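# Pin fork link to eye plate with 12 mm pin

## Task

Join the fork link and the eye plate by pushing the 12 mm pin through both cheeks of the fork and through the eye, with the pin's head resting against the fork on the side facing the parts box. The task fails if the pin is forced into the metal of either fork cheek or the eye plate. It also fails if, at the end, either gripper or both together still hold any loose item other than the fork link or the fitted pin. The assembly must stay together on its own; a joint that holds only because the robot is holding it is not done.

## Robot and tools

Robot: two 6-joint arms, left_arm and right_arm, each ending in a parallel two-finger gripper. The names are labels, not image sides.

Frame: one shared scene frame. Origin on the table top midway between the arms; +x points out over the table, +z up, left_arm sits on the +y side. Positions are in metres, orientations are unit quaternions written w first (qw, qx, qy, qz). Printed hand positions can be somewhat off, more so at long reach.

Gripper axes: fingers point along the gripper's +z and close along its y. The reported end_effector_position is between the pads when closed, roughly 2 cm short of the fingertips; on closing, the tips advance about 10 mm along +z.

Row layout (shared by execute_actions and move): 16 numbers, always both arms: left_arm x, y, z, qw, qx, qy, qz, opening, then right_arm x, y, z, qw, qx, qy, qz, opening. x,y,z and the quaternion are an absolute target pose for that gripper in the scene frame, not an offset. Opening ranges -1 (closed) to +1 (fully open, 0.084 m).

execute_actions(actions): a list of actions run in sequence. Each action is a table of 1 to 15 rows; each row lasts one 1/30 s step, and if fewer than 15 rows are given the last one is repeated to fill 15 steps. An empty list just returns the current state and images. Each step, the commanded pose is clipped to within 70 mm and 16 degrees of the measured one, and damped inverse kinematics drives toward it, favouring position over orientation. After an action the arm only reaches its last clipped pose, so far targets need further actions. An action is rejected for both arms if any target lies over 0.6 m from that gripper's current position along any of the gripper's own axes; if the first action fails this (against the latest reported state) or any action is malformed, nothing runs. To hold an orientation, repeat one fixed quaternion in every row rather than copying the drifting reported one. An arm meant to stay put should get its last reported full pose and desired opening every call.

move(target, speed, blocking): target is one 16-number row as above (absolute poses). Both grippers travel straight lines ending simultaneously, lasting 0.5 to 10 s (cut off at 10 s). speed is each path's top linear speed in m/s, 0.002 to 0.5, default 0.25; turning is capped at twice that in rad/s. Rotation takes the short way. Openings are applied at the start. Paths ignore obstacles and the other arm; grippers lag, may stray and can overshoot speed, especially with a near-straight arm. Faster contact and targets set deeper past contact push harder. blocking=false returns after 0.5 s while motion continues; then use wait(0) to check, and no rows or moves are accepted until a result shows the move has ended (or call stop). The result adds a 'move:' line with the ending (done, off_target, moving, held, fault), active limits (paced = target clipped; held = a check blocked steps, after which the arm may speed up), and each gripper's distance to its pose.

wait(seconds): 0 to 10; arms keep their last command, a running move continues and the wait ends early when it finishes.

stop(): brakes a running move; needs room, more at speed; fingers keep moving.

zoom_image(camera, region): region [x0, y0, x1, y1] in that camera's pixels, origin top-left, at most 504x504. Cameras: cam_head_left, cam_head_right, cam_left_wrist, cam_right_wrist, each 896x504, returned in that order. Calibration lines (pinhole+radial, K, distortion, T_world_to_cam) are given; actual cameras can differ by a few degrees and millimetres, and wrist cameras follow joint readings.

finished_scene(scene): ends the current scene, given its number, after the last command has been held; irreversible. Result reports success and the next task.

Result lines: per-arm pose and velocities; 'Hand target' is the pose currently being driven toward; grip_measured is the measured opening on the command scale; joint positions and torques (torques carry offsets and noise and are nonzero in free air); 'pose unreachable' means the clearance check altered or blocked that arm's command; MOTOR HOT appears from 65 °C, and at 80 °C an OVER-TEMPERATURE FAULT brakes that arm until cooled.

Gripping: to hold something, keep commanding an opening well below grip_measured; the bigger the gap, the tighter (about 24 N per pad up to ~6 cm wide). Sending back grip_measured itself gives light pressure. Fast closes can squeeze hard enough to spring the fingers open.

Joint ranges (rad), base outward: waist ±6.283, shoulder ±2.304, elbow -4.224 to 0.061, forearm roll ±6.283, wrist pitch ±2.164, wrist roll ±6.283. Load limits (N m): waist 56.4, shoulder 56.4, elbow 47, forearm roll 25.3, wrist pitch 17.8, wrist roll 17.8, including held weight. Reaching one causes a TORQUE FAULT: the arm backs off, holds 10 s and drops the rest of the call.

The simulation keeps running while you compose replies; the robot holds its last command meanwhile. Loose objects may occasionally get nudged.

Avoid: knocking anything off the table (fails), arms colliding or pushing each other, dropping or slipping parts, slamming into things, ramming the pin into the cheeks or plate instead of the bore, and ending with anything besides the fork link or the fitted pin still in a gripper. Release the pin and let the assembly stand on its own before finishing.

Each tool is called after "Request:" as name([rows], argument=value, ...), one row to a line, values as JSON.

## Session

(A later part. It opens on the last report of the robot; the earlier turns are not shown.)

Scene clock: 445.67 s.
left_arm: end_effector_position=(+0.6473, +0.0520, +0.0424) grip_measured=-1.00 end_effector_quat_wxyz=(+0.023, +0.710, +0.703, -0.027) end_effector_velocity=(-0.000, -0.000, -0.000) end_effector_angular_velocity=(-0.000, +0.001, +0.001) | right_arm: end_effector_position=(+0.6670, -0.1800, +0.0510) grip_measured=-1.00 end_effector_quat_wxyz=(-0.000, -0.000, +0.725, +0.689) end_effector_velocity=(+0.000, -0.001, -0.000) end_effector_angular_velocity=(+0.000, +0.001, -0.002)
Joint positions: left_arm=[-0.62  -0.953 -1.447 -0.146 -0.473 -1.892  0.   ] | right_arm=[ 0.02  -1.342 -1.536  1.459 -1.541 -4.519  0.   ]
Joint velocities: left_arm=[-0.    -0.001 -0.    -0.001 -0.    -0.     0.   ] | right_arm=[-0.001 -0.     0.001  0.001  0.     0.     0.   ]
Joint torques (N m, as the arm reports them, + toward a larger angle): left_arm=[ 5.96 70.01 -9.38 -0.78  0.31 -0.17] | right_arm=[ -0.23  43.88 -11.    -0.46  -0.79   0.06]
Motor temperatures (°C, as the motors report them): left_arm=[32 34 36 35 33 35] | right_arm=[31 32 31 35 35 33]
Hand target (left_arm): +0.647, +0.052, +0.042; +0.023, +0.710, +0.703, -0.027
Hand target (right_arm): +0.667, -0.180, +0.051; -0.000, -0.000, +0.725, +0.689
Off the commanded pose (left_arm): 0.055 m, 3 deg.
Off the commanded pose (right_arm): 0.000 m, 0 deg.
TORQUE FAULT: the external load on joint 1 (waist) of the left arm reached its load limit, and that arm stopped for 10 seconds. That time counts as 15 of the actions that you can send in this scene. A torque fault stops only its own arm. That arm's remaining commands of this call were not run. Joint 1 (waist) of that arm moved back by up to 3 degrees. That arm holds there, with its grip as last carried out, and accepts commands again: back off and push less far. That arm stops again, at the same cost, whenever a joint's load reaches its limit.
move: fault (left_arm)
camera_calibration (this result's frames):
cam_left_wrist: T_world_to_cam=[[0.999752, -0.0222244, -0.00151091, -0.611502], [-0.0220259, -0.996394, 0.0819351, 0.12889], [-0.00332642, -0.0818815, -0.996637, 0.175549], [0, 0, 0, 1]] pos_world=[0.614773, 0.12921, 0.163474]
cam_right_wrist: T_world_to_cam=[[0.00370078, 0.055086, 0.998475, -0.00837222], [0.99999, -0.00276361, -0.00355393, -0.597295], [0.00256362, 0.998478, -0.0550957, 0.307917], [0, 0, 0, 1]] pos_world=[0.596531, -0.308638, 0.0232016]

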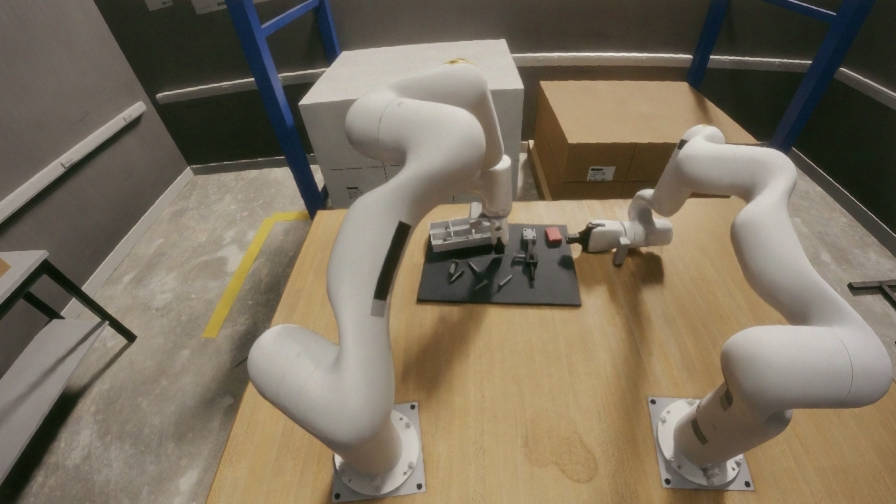

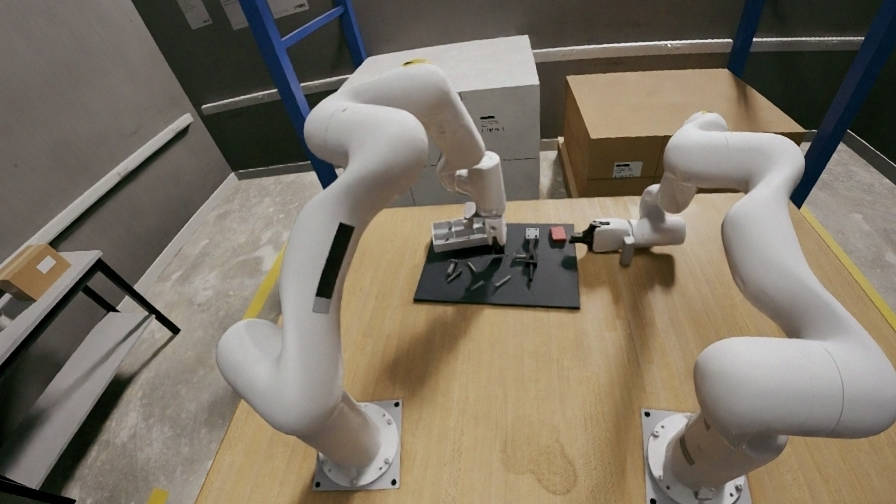

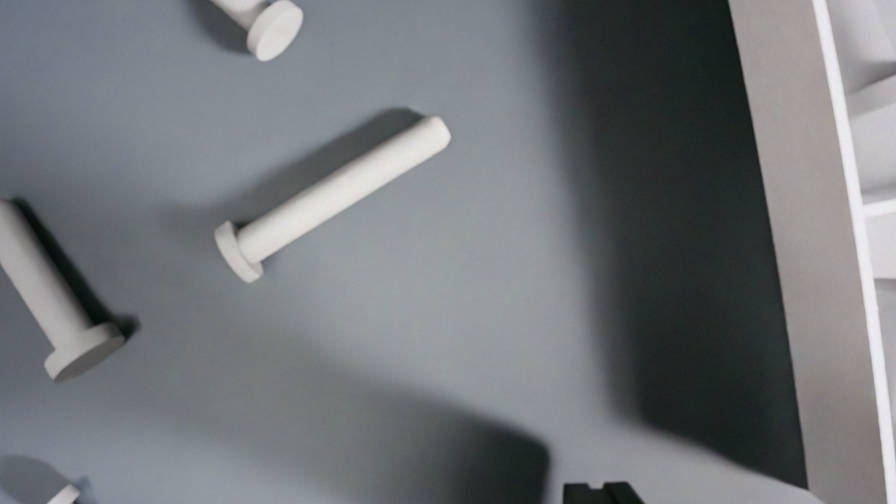

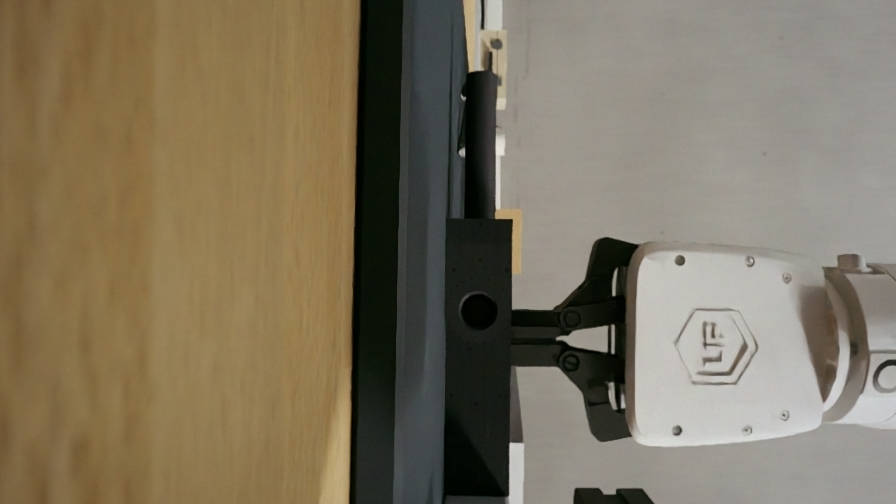

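Request:
move(target=[0.64,0.05,0.13,0.0287,0.7304,0.6815,-0.0268,-1,0.667,-0.18,0.051,0,0,0.725,0.689,-1], speed=0.1)

Request:
move(target=[0.66,-0.085,0.14,0.0287,0.7304,0.6815,-0.0268,-1,0.667,-0.2,0.051,0,0,0.725,0.689,-1], speed=0.1)

Scene clock: 448.30 s.
left_arm: end_effector_position=(+0.6398, +0.0501, +0.1296) grip_measured=-1.00 end_effector_quat_wxyz=(+0.029, +0.731, +0.682, -0.027) end_effector_velocity=(-0.000, -0.001, +0.002) end_effector_angular_velocity=(+0.000, -0.000, -0.003) | right_arm: end_effector_position=(+0.6670, -0.1800, +0.0510) grip_measured=-1.00 end_effector_quat_wxyz=(+0.000, -0.000, +0.725, +0.689) end_effector_velocity=(-0.000, +0.000, -0.000) end_effector_angular_velocity=(+0.000, +0.001, -0.000)
Joint positions: left_arm=[-0.627 -0.793 -1.4   -0.13  -0.576 -1.861  0.   ] | right_arm=[ 0.02  -1.342 -1.536  1.459 -1.541 -4.519  0.   ]
Joint velocities: left_arm=[-0.001  0.003  0.     0.001 -0.003  0.001  0.   ] | right_arm=[ 0.    -0.     0.001  0.001 -0.    -0.     0.   ]
Joint torques (N m, as the arm reports them, + toward a larger angle): left_arm=[  6.44  66.43 -10.77  -0.49   0.27  -0.15] | right_arm=[ 0.3  42.38 -9.81 -0.2  -1.12  0.02]
Motor temperatures (°C, as the motors report them): left_arm=[32 34 36 35 33 35] | right_arm=[31 32 31 35 35 33]
Hand target (left_arm): +0.640, +0.050, +0.130; +0.029, +0.731, +0.682, -0.027
Hand target (right_arm): +0.667, -0.180, +0.051; -0.000, -0.000, +0.725, +0.689
Off the commanded pose (left_arm): 0.000 m, 0 deg.
Off the commanded pose (right_arm): 0.000 m, 0 deg.
move: done
camera_calibration (this result's frames):
cam_left_wrist: T_world_to_cam=[[0.996688, -0.0807838, 0.00928817, -0.600418], [-0.0812912, -0.992688, 0.0892368, 0.15647], [0.00201136, -0.0896963, -0.995967, 0.259159], [0, 0, 0, 1]] pos_world=[0.610628, 0.130068, 0.249728]
cam_right_wrist: T_world_to_cam=[[0.00370069, 0.055086, 0.998475, -0.0083722], [0.99999, -0.00276389, -0.00355382, -0.597295], [0.00256391, 0.998478, -0.0550956, 0.307917], [0, 0, 0, 1]] pos_world=[0.596531, -0.308638, 0.0232016]

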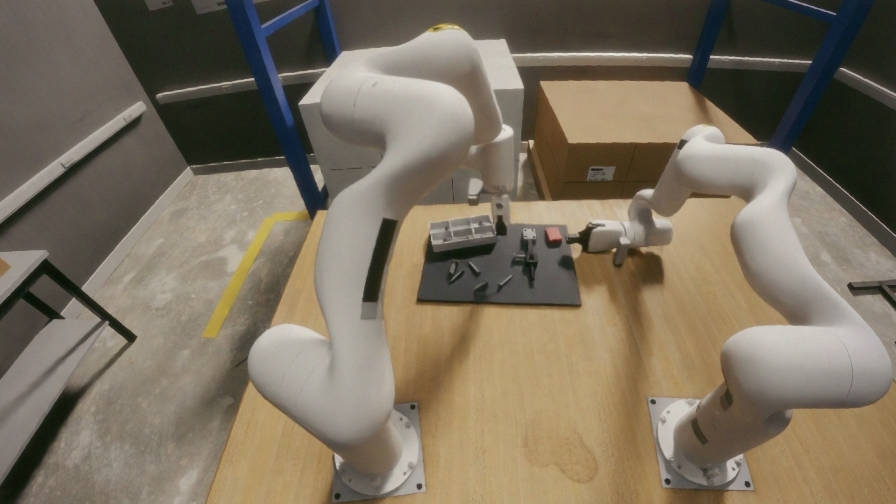

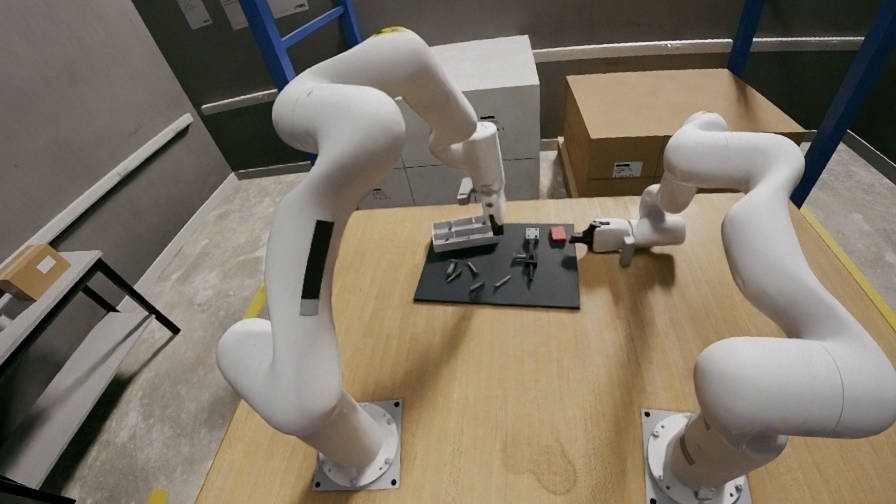

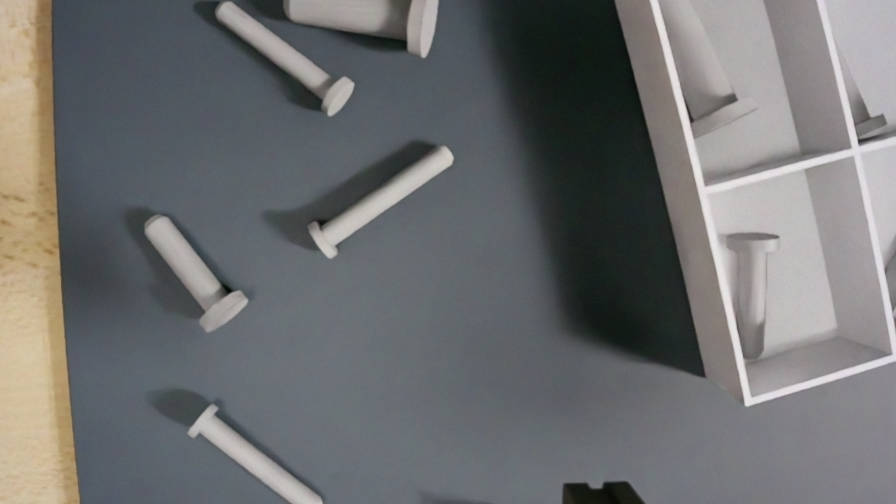

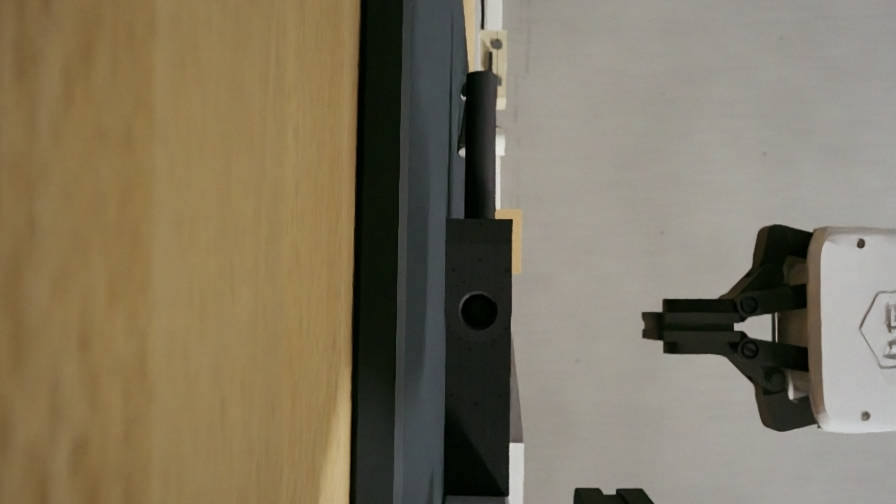

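Scene clock: 450.13 s.
left_arm: end_effector_position=(+0.6604, -0.0847, +0.1402) grip_measured=-1.00 end_effector_quat_wxyz=(+0.029, +0.731, +0.682, -0.027) end_effector_velocity=(+0.001, -0.002, -0.000) end_effector_angular_velocity=(+0.002, +0.001, -0.001) | right_arm: end_effector_position=(+0.6670, -0.1999, +0.0510) grip_measured=-1.00 end_effector_quat_wxyz=(+0.000, -0.000, +0.725, +0.689) end_effector_velocity=(-0.000, -0.000, -0.000) end_effector_angular_velocity=(+0.000, -0.000, +0.001)
Joint positions: left_arm=[-0.779 -0.984 -1.767 -0.096 -0.74  -2.052  0.   ] | right_arm=[-0.013 -1.345 -1.544  1.428 -1.548 -4.515  0.   ]
Joint velocities: left_arm=[-0.002 -0.005 -0.009  0.002 -0.005 -0.003  0.   ] | right_arm=[-0.    -0.     0.    -0.001 -0.    -0.     0.   ]
Joint torques (N m, as the arm reports them, + toward a larger angle): left_arm=[  6.02  77.   -11.37  -0.43   0.38  -0.18] | right_arm=[  1.69  44.63 -10.67  -0.94  -0.64  -0.21]
Motor temperatures (°C, as the motors report them): left_arm=[32 34 36 35 33 35] | right_arm=[31 32 31 35 35 33]
Hand target (left_arm): +0.660, -0.085, +0.140; +0.029, +0.731, +0.682, -0.027
Hand target (right_arm): +0.667, -0.200, +0.051; +0.000, -0.000, +0.725, +0.689
Off the commanded pose (left_arm): 0.000 m, 0 deg.
Off the commanded pose (right_arm): 0.000 m, 0 deg.
move: done
camera_calibration (this result's frames):
cam_left_wrist: T_world_to_cam=[[0.996678, -0.080896, 0.00941347, -0.631953], [-0.0814145, -0.992659, 0.0894388, 0.0234597], [0.00210913, -0.0899081, -0.995948, 0.257483], [0, 0, 0, 1]] pos_world=[0.63122, -0.00468514, 0.26029]
cam_right_wrist: T_world_to_cam=[[0.00367276, 0.0549186, 0.998484, -0.00732007], [0.99999, -0.00275384, -0.00352683, -0.59735], [0.00255598, 0.998487, -0.0549282, 0.327797], [0, 0, 0, 1]] pos_world=[0.596533, -0.328544, 0.0232075]

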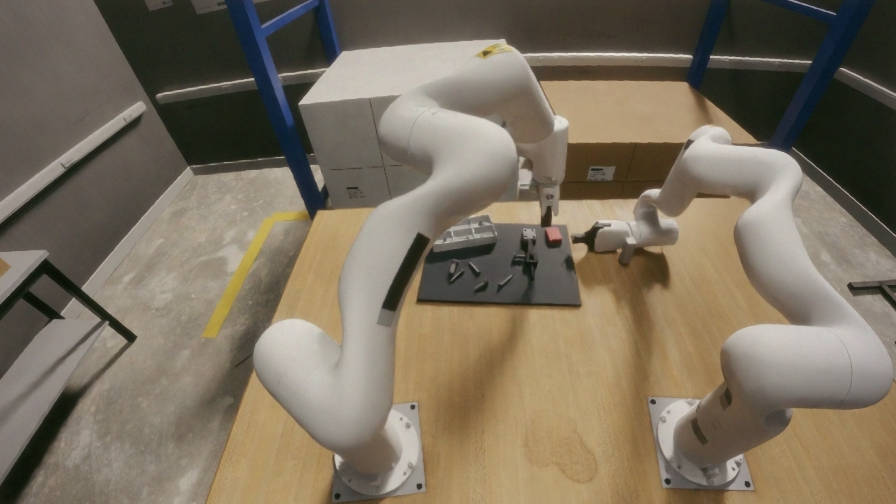

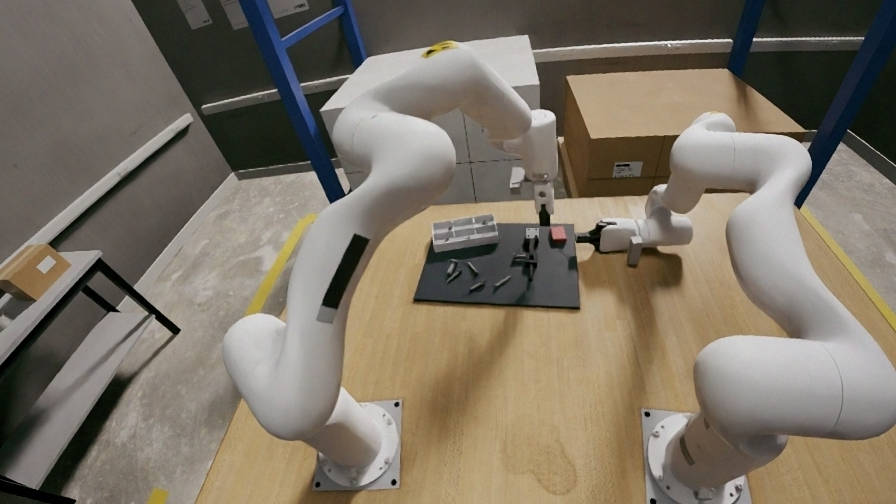

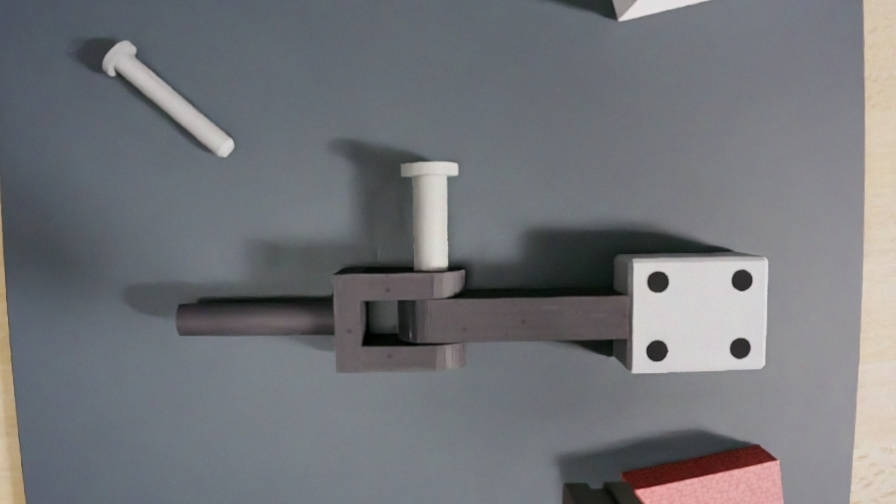

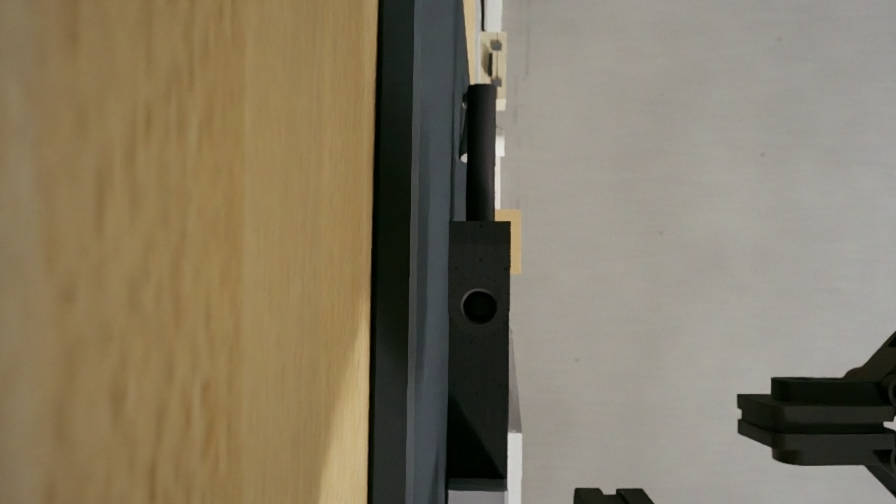

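Request:
move(target=[0.6285,-0.002,0.09,0.0287,0.7304,0.6815,-0.0268,-0.3,0.667,-0.18,0.051,0,0,0.725,0.689,-1], speed=0.1)

Request:
move(target=[0.6285,-0.002,0.0385,0.0287,0.7304,0.6815,-0.0268,-0.3,0.667,-0.18,0.051,0,0,0.725,0.689,-1], speed=0.03)

Request:
move(target=[0.6285,-0.002,0.0385,0.0287,0.7304,0.6815,-0.0268,-1,0.667,-0.18,0.051,0,0,0.725,0.689,-1], speed=0.01)

Scene clock: 454.73 s.
left_arm: end_effector_position=(+0.6284, -0.0022, +0.0900) grip_measured=-0.32 end_effector_quat_wxyz=(+0.029, +0.731, +0.682, -0.027) end_effector_velocity=(-0.001, +0.002, -0.001) end_effector_angular_velocity=(-0.000, +0.001, -0.000) | right_arm: end_effector_position=(+0.6670, -0.1801, +0.0510) grip_measured=-1.00 end_effector_quat_wxyz=(-0.000, +0.000, +0.725, +0.689) end_effector_velocity=(-0.000, +0.000, -0.000) end_effector_angular_velocity=(+0.000, +0.002, -0.001)
Joint positions: left_arm=[-0.706 -0.887 -1.46  -0.131 -0.536 -1.937  0.03 ] | right_arm=[ 0.019 -1.342 -1.536  1.459 -1.541 -4.519  0.   ]
Joint velocities: left_arm=[ 0.002  0.001  0.005 -0.003  0.003  0.004  0.   ] | right_arm=[ 0.    -0.     0.001  0.001  0.     0.001  0.   ]
Joint torques (N m, as the arm reports them, + toward a larger angle): left_arm=[  6.98  69.75 -10.66  -0.42   0.39  -0.33] | right_arm=[ -0.93  46.07 -10.59  -1.5   -0.78  -0.17]
Motor temperatures (°C, as the motors report them): left_arm=[32 34 36 35 33 35] | right_arm=[31 32 31 35 35 33]
Hand target (left_arm): +0.628, -0.002, +0.090; +0.029, +0.730, +0.682, -0.027
Hand target (right_arm): +0.667, -0.180, +0.051; -0.000, +0.000, +0.725, +0.689
Off the commanded pose (left_arm): 0.000 m, 0 deg.
Off the commanded pose (right_arm): 0.000 m, 0 deg.
move: done
camera_calibration (this result's frames):
cam_left_wrist: T_world_to_cam=[[0.996701, -0.0805255, 0.01011, -0.593016], [-0.0811064, -0.992739, 0.0888323, 0.107075], [0.00288337, -0.0893593, -0.995995, 0.214557], [0, 0, 0, 1]] pos_world=[0.599126, 0.0777172, 0.210181]
cam_right_wrist: T_world_to_cam=[[0.00372872, 0.0552531, 0.998465, -0.00832523], [0.99999, -0.00278103, -0.00358051, -0.597298], [0.00257893, 0.998469, -0.0552629, 0.308015], [0, 0, 0, 1]] pos_world=[0.596529, -0.308745, 0.0231956]

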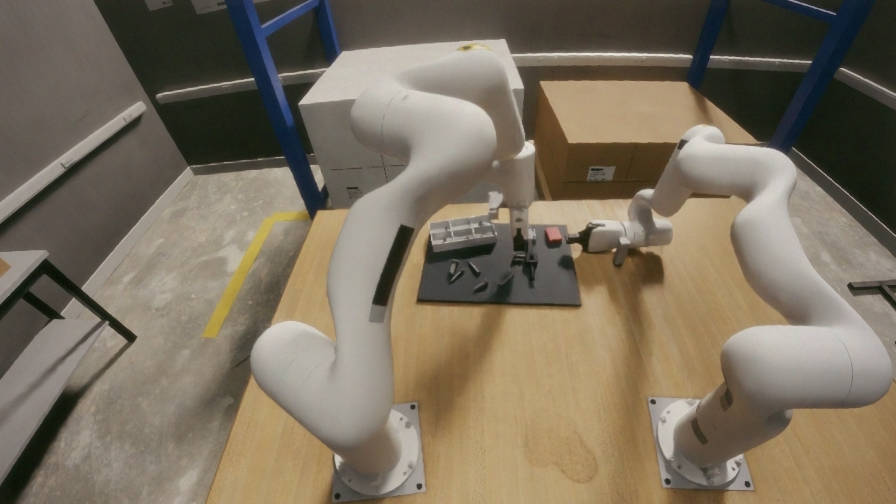

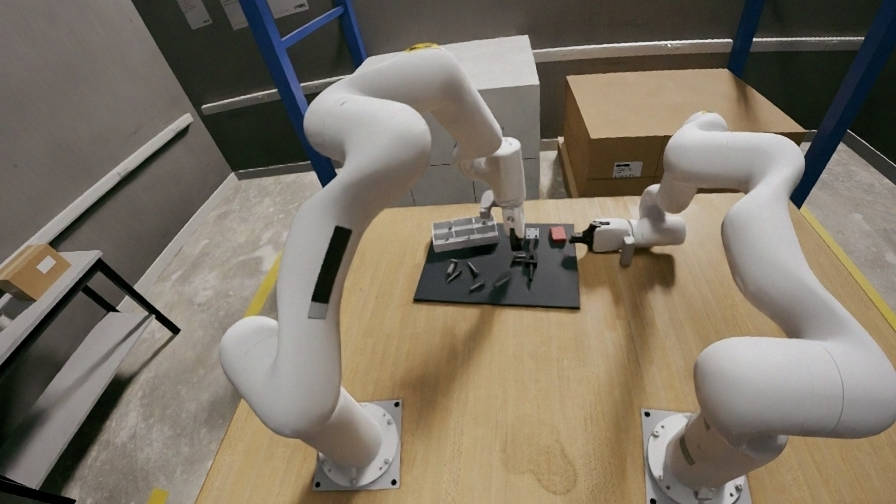

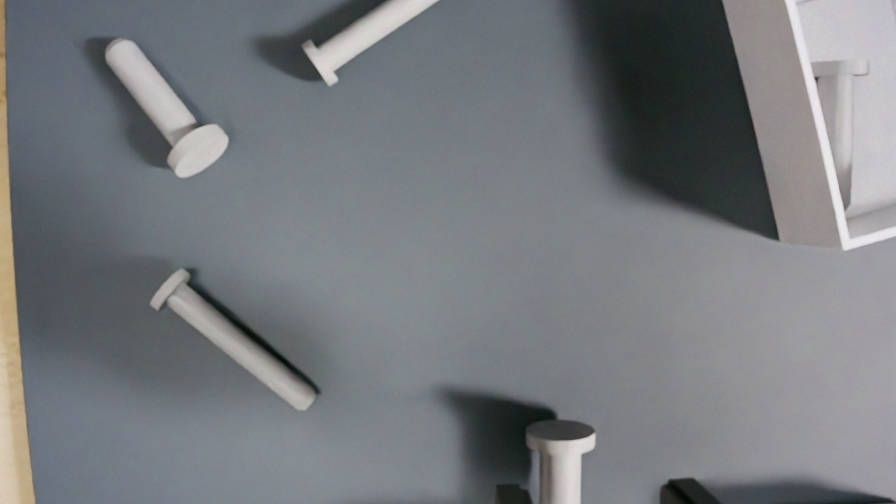

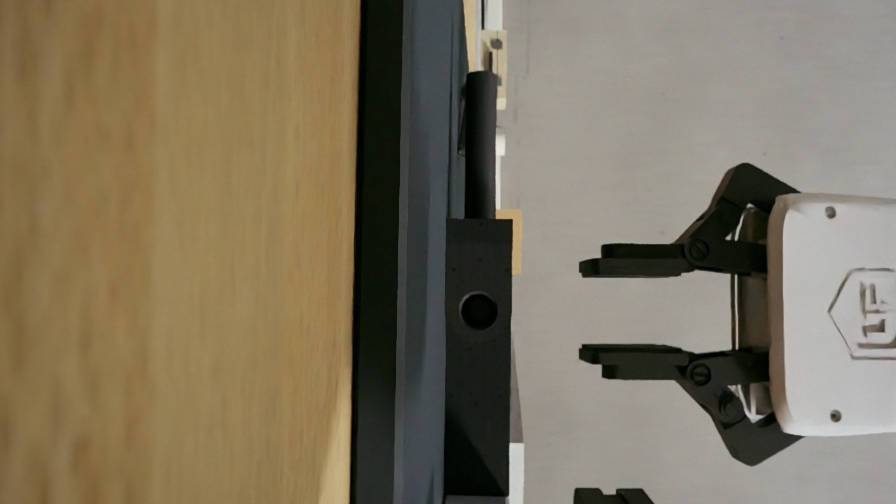

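Scene clock: 456.77 s.
left_arm: end_effector_position=(+0.6286, -0.0020, +0.0387) grip_measured=-0.32 end_effector_quat_wxyz=(+0.029, +0.731, +0.682, -0.027) end_effector_velocity=(-0.000, +0.000, -0.002) end_effector_angular_velocity=(+0.001, +0.001, -0.001) | right_arm: end_effector_position=(+0.6670, -0.1800, +0.0510) grip_measured=-1.00 end_effector_quat_wxyz=(-0.000, -0.000, +0.725, +0.689) end_effector_velocity=(-0.001, -0.000, -0.000) end_effector_angular_velocity=(-0.000, +0.000, +0.001)
Joint positions: left_arm=[-0.705 -0.974 -1.477 -0.149 -0.467 -1.915  0.03 ] | right_arm=[ 0.02  -1.342 -1.536  1.459 -1.541 -4.519  0.   ]
Joint velocities: left_arm=[-0.    -0.003 -0.001 -0.     0.001  0.001  0.   ] | right_arm=[-0.001 -0.001  0.    -0.001 -0.    -0.001  0.   ]
Joint torques (N m, as the arm reports them, + toward a larger angle): left_arm=[ 6.45 71.13 -9.52 -0.75  0.29 -0.16] | right_arm=[ 1.55 42.17 -9.73 -1.33 -0.82 -0.1 ]
Motor temperatures (°C, as the motors report them): left_arm=[32 34 36 35 33 35] | right_arm=[31 32 31 35 35 33]
Hand target (left_arm): +0.629, -0.002, +0.039; +0.029, +0.731, +0.682, -0.027
Hand target (right_arm): +0.667, -0.180, +0.051; -0.000, -0.000, +0.725, +0.689
Off the commanded pose (left_arm): 0.000 m, 0 deg.
Off the commanded pose (right_arm): 0.000 m, 0 deg.
move: done
camera_calibration (this result's frames):
cam_left_wrist: T_world_to_cam=[[0.996692, -0.080672, 0.00985265, -0.592678], [-0.0812299, -0.992709, 0.0890589, 0.111933], [0.00259625, -0.0895646, -0.995978, 0.163665], [0, 0, 0, 1]] pos_world=[0.599385, 0.0779633, 0.158878]
cam_right_wrist: T_world_to_cam=[[0.00370077, 0.0550876, 0.998475, -0.00837157], [0.99999, -0.00276335, -0.00355393, -0.597295], [0.00256336, 0.998478, -0.0550973, 0.307918], [0, 0, 0, 1]] pos_world=[0.596531, -0.308639, 0.0232015]

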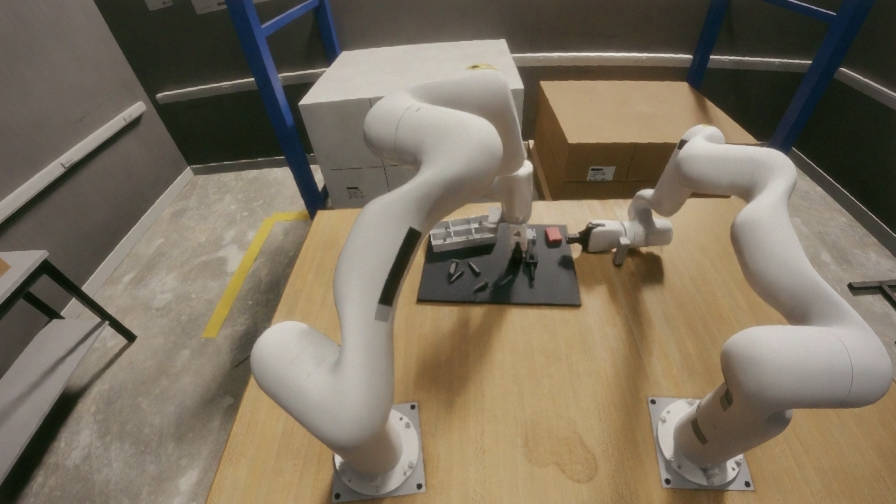

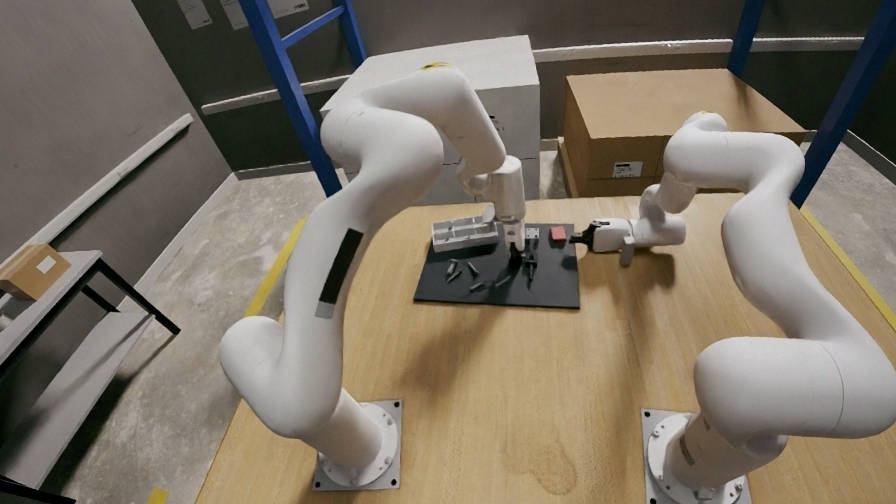

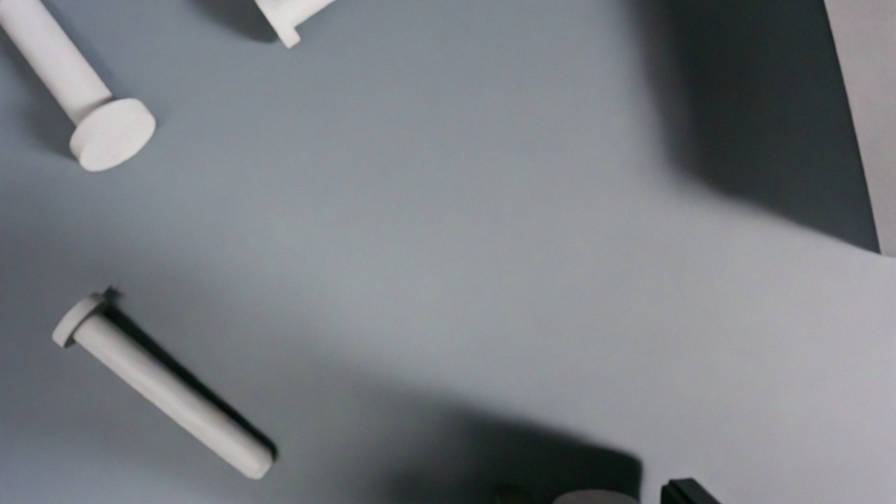

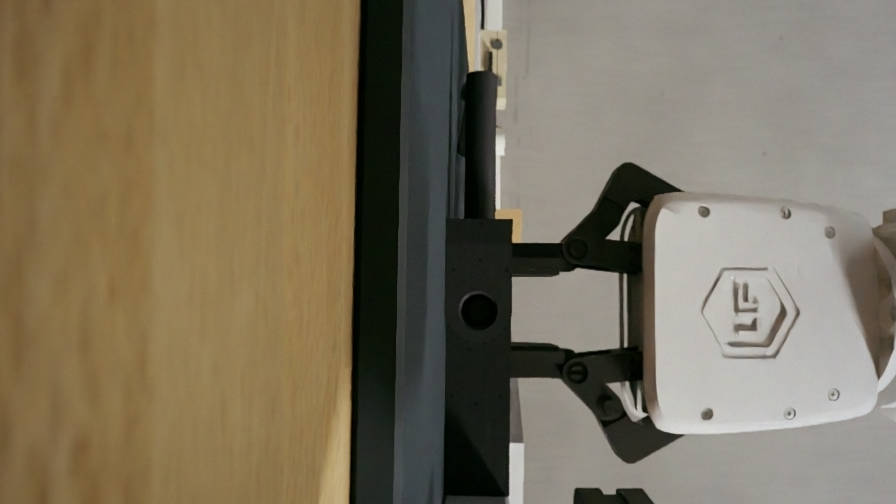

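Scene clock: 457.47 s.
left_arm: end_effector_position=(+0.6285, -0.0020, +0.0385) grip_measured=-0.58 end_effector_quat_wxyz=(+0.029, +0.731, +0.682, -0.027) end_effector_velocity=(-0.000, -0.000, -0.001) end_effector_angular_velocity=(+0.000, +0.000, -0.001) | right_arm: end_effector_position=(+0.6670, -0.1800, +0.0510) grip_measured=-1.00 end_effector_quat_wxyz=(+0.000, +0.000, +0.725, +0.689) end_effector_velocity=(-0.000, -0.000, -0.000) end_effector_angular_velocity=(+0.000, +0.001, -0.000)
Joint positions: left_arm=[-0.705 -0.974 -1.477 -0.15  -0.467 -1.915  0.019] | right_arm=[ 0.02  -1.342 -1.536  1.459 -1.541 -4.519  0.   ]
Joint velocities: left_arm=[-0.001 -0.001  0.    -0.     0.001  0.     0.   ] | right_arm=[-0.    -0.     0.     0.    -0.     0.001  0.   ]
Joint torques (N m, as the arm reports them, + toward a larger angle): left_arm=[ 6.08 71.61 -9.51 -0.58  0.39 -0.26] | right_arm=[  1.37  44.8  -10.38  -0.91  -0.74  -0.29]
Motor temperatures (°C, as the motors report them): left_arm=[32 34 36 35 33 35] | right_arm=[31 32 31 35 35 33]
Hand target (left_arm): +0.629, -0.002, +0.039; +0.029, +0.731, +0.682, -0.027
Hand target (right_arm): +0.667, -0.180, +0.051; -0.000, -0.000, +0.725, +0.689
Off the commanded pose (left_arm): 0.000 m, 0 deg.
Off the commanded pose (right_arm): 0.000 m, 0 deg.
move: done
camera_calibration (this result's frames):
cam_left_wrist: T_world_to_cam=[[0.996688, -0.0807278, 0.0098006, -0.592597], [-0.0812812, -0.992694, 0.0891784, 0.112001], [0.00252982, -0.0896796, -0.995967, 0.163498], [0, 0, 0, 1]] pos_world=[0.599325, 0.0780064, 0.158658]
cam_right_wrist: T_world_to_cam=[[0.00370083, 0.0550862, 0.998475, -0.0083721], [0.99999, -0.00276392, -0.00355396, -0.597295], [0.00256393, 0.998478, -0.0550959, 0.307917], [0, 0, 0, 1]] pos_world=[0.596531, -0.308638, 0.0232015]

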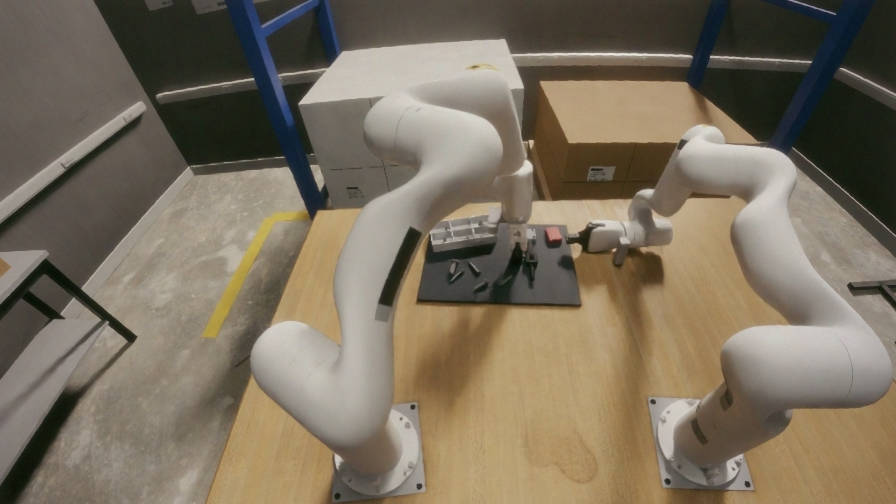

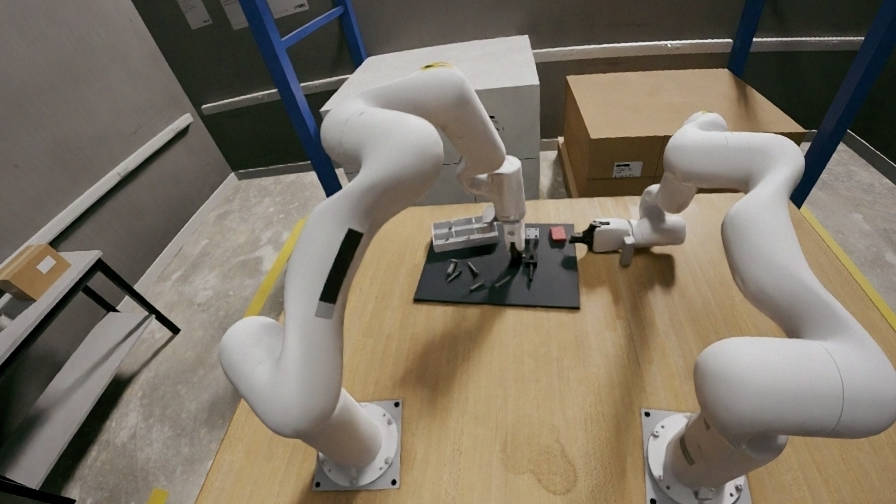

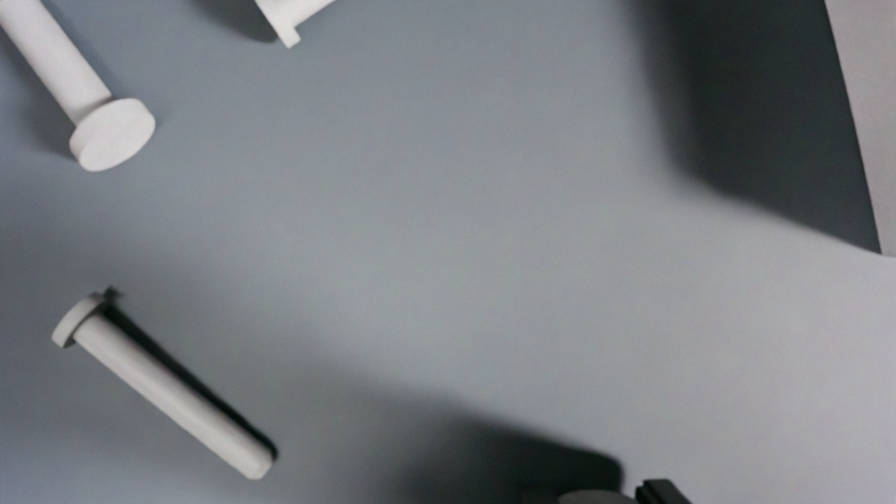

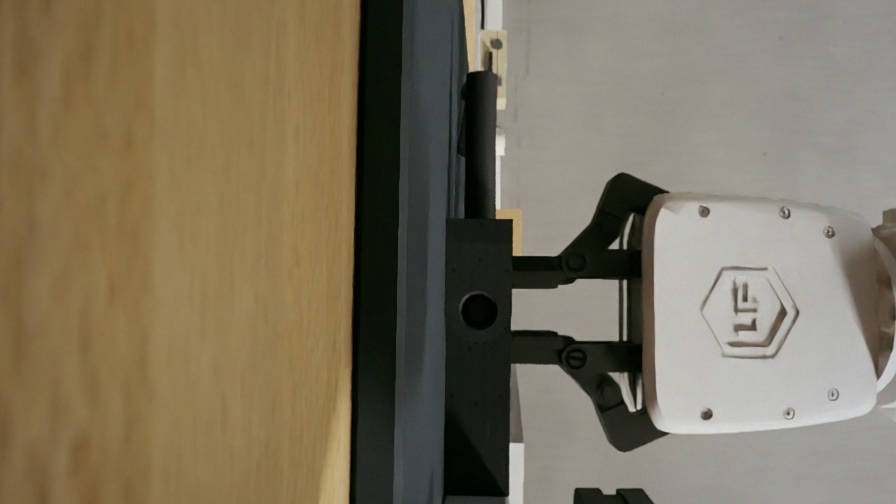

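Request:
move(target=[0.6289,0.004,0.0385,0.0287,0.7304,0.6815,-0.0268,-1,0.667,-0.18,0.051,0,0,0.725,0.689,-1], speed=0.005)

Request:
zoom_image(camera="cam_right_wrist", region=[440,275,520,345])

Scene clock: 459.97 s.
left_arm: end_effector_position=(+0.6289, +0.0039, +0.0385) grip_measured=-0.58 end_effector_quat_wxyz=(+0.029, +0.731, +0.682, -0.027) end_effector_velocity=(+0.000, +0.001, +0.000) end_effector_angular_velocity=(-0.000, -0.000, +0.001) | right_arm: end_effector_position=(+0.6670, -0.1800, +0.0510) grip_measured=-1.00 end_effector_quat_wxyz=(-0.000, -0.000, +0.725, +0.689) end_effector_velocity=(-0.000, -0.000, -0.000) end_effector_angular_velocity=(+0.000, +0.001, -0.001)
Joint positions: left_arm=[-0.697 -0.969 -1.466 -0.152 -0.462 -1.905  0.019] | right_arm=[ 0.02  -1.342 -1.536  1.459 -1.541 -4.519  0.   ]
Joint velocities: left_arm=[ 0.002  0.001  0.002 -0.001  0.001  0.002  0.   ] | right_arm=[-0.     0.     0.002  0.001  0.    -0.     0.   ]
Joint torques (N m, as the arm reports them, + toward a larger angle): left_arm=[ 7.21 71.05 -9.17 -0.54  0.17 -0.25] | right_arm=[  2.11  46.63 -10.11  -1.87  -0.68  -0.19]
Motor temperatures (°C, as the motors report them): left_arm=[32 34 36 35 33 35] | right_arm=[31 32 31 35 35 33]
Hand target (left_arm): +0.629, +0.004, +0.038; +0.029, +0.731, +0.682, -0.027
Hand target (right_arm): +0.667, -0.180, +0.051; -0.000, -0.000, +0.725, +0.689
Off the commanded pose (left_arm): 0.000 m, 0 deg.
Off the commanded pose (right_arm): 0.000 m, 0 deg.
move: done
camera_calibration (this result's frames):
cam_left_wrist: T_world_to_cam=[[0.996689, -0.0807388, 0.00965494, -0.59243], [-0.0812789, -0.9927, 0.089104, 0.117934], [0.00239032, -0.0895937, -0.995976, 0.164065], [0, 0, 0, 1]] pos_world=[0.599661, 0.0839404, 0.158616]
cam_right_wrist: T_world_to_cam=[[0.00370082, 0.0550861, 0.998475, -0.00837209], [0.99999, -0.00276349, -0.00355397, -0.597295], [0.0025635, 0.998478, -0.0550958, 0.307917], [0, 0, 0, 1]] pos_world=[0.596531, -0.308638, 0.0232015]

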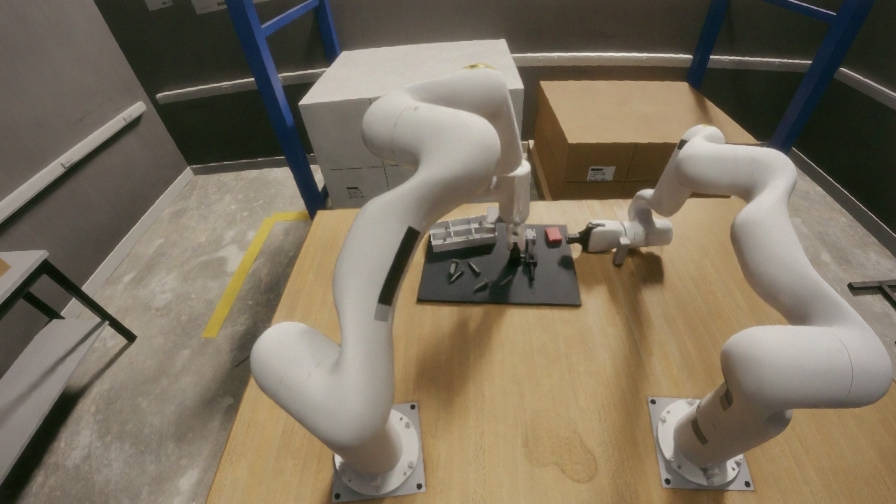

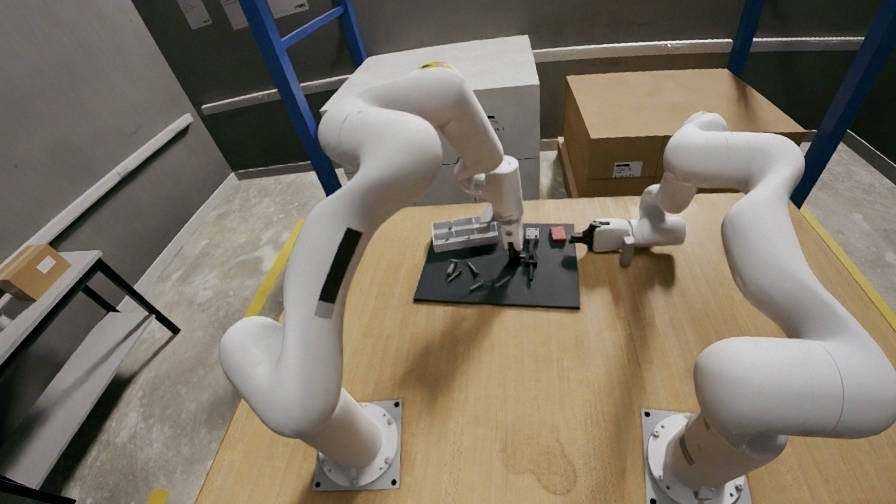

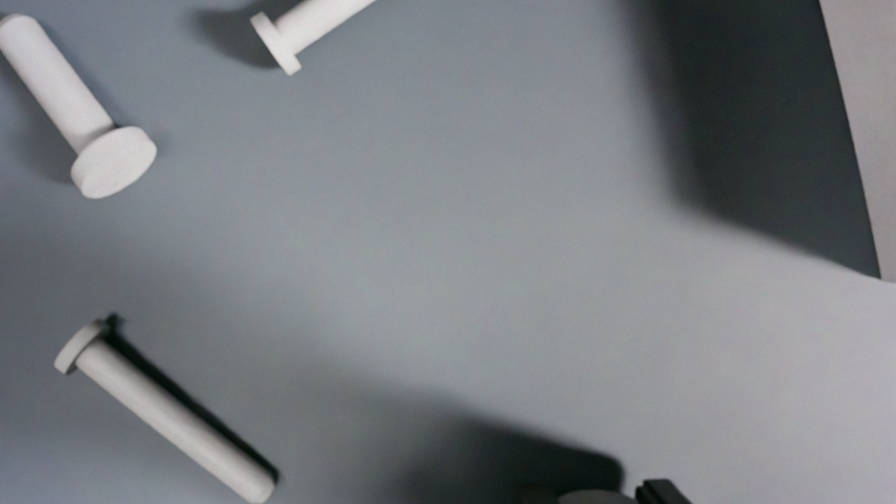

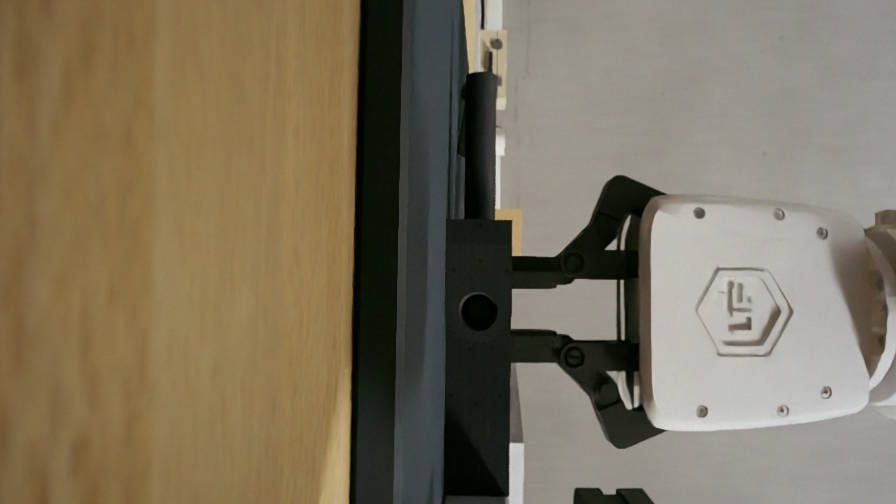

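Region (440, 275, 520, 345) of cam_right_wrist's 896x504 image, scaled by 6.300, with more detail than that image has; it fills the top 441 rows of this view, and the rest is white.

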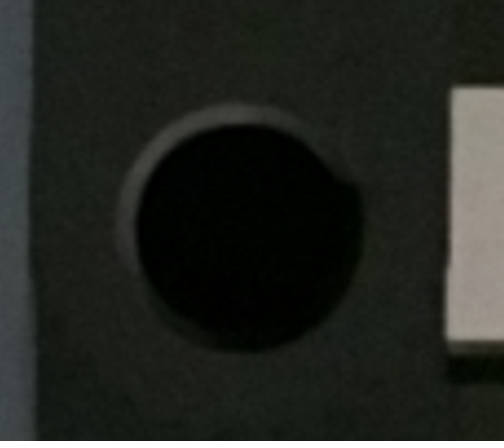

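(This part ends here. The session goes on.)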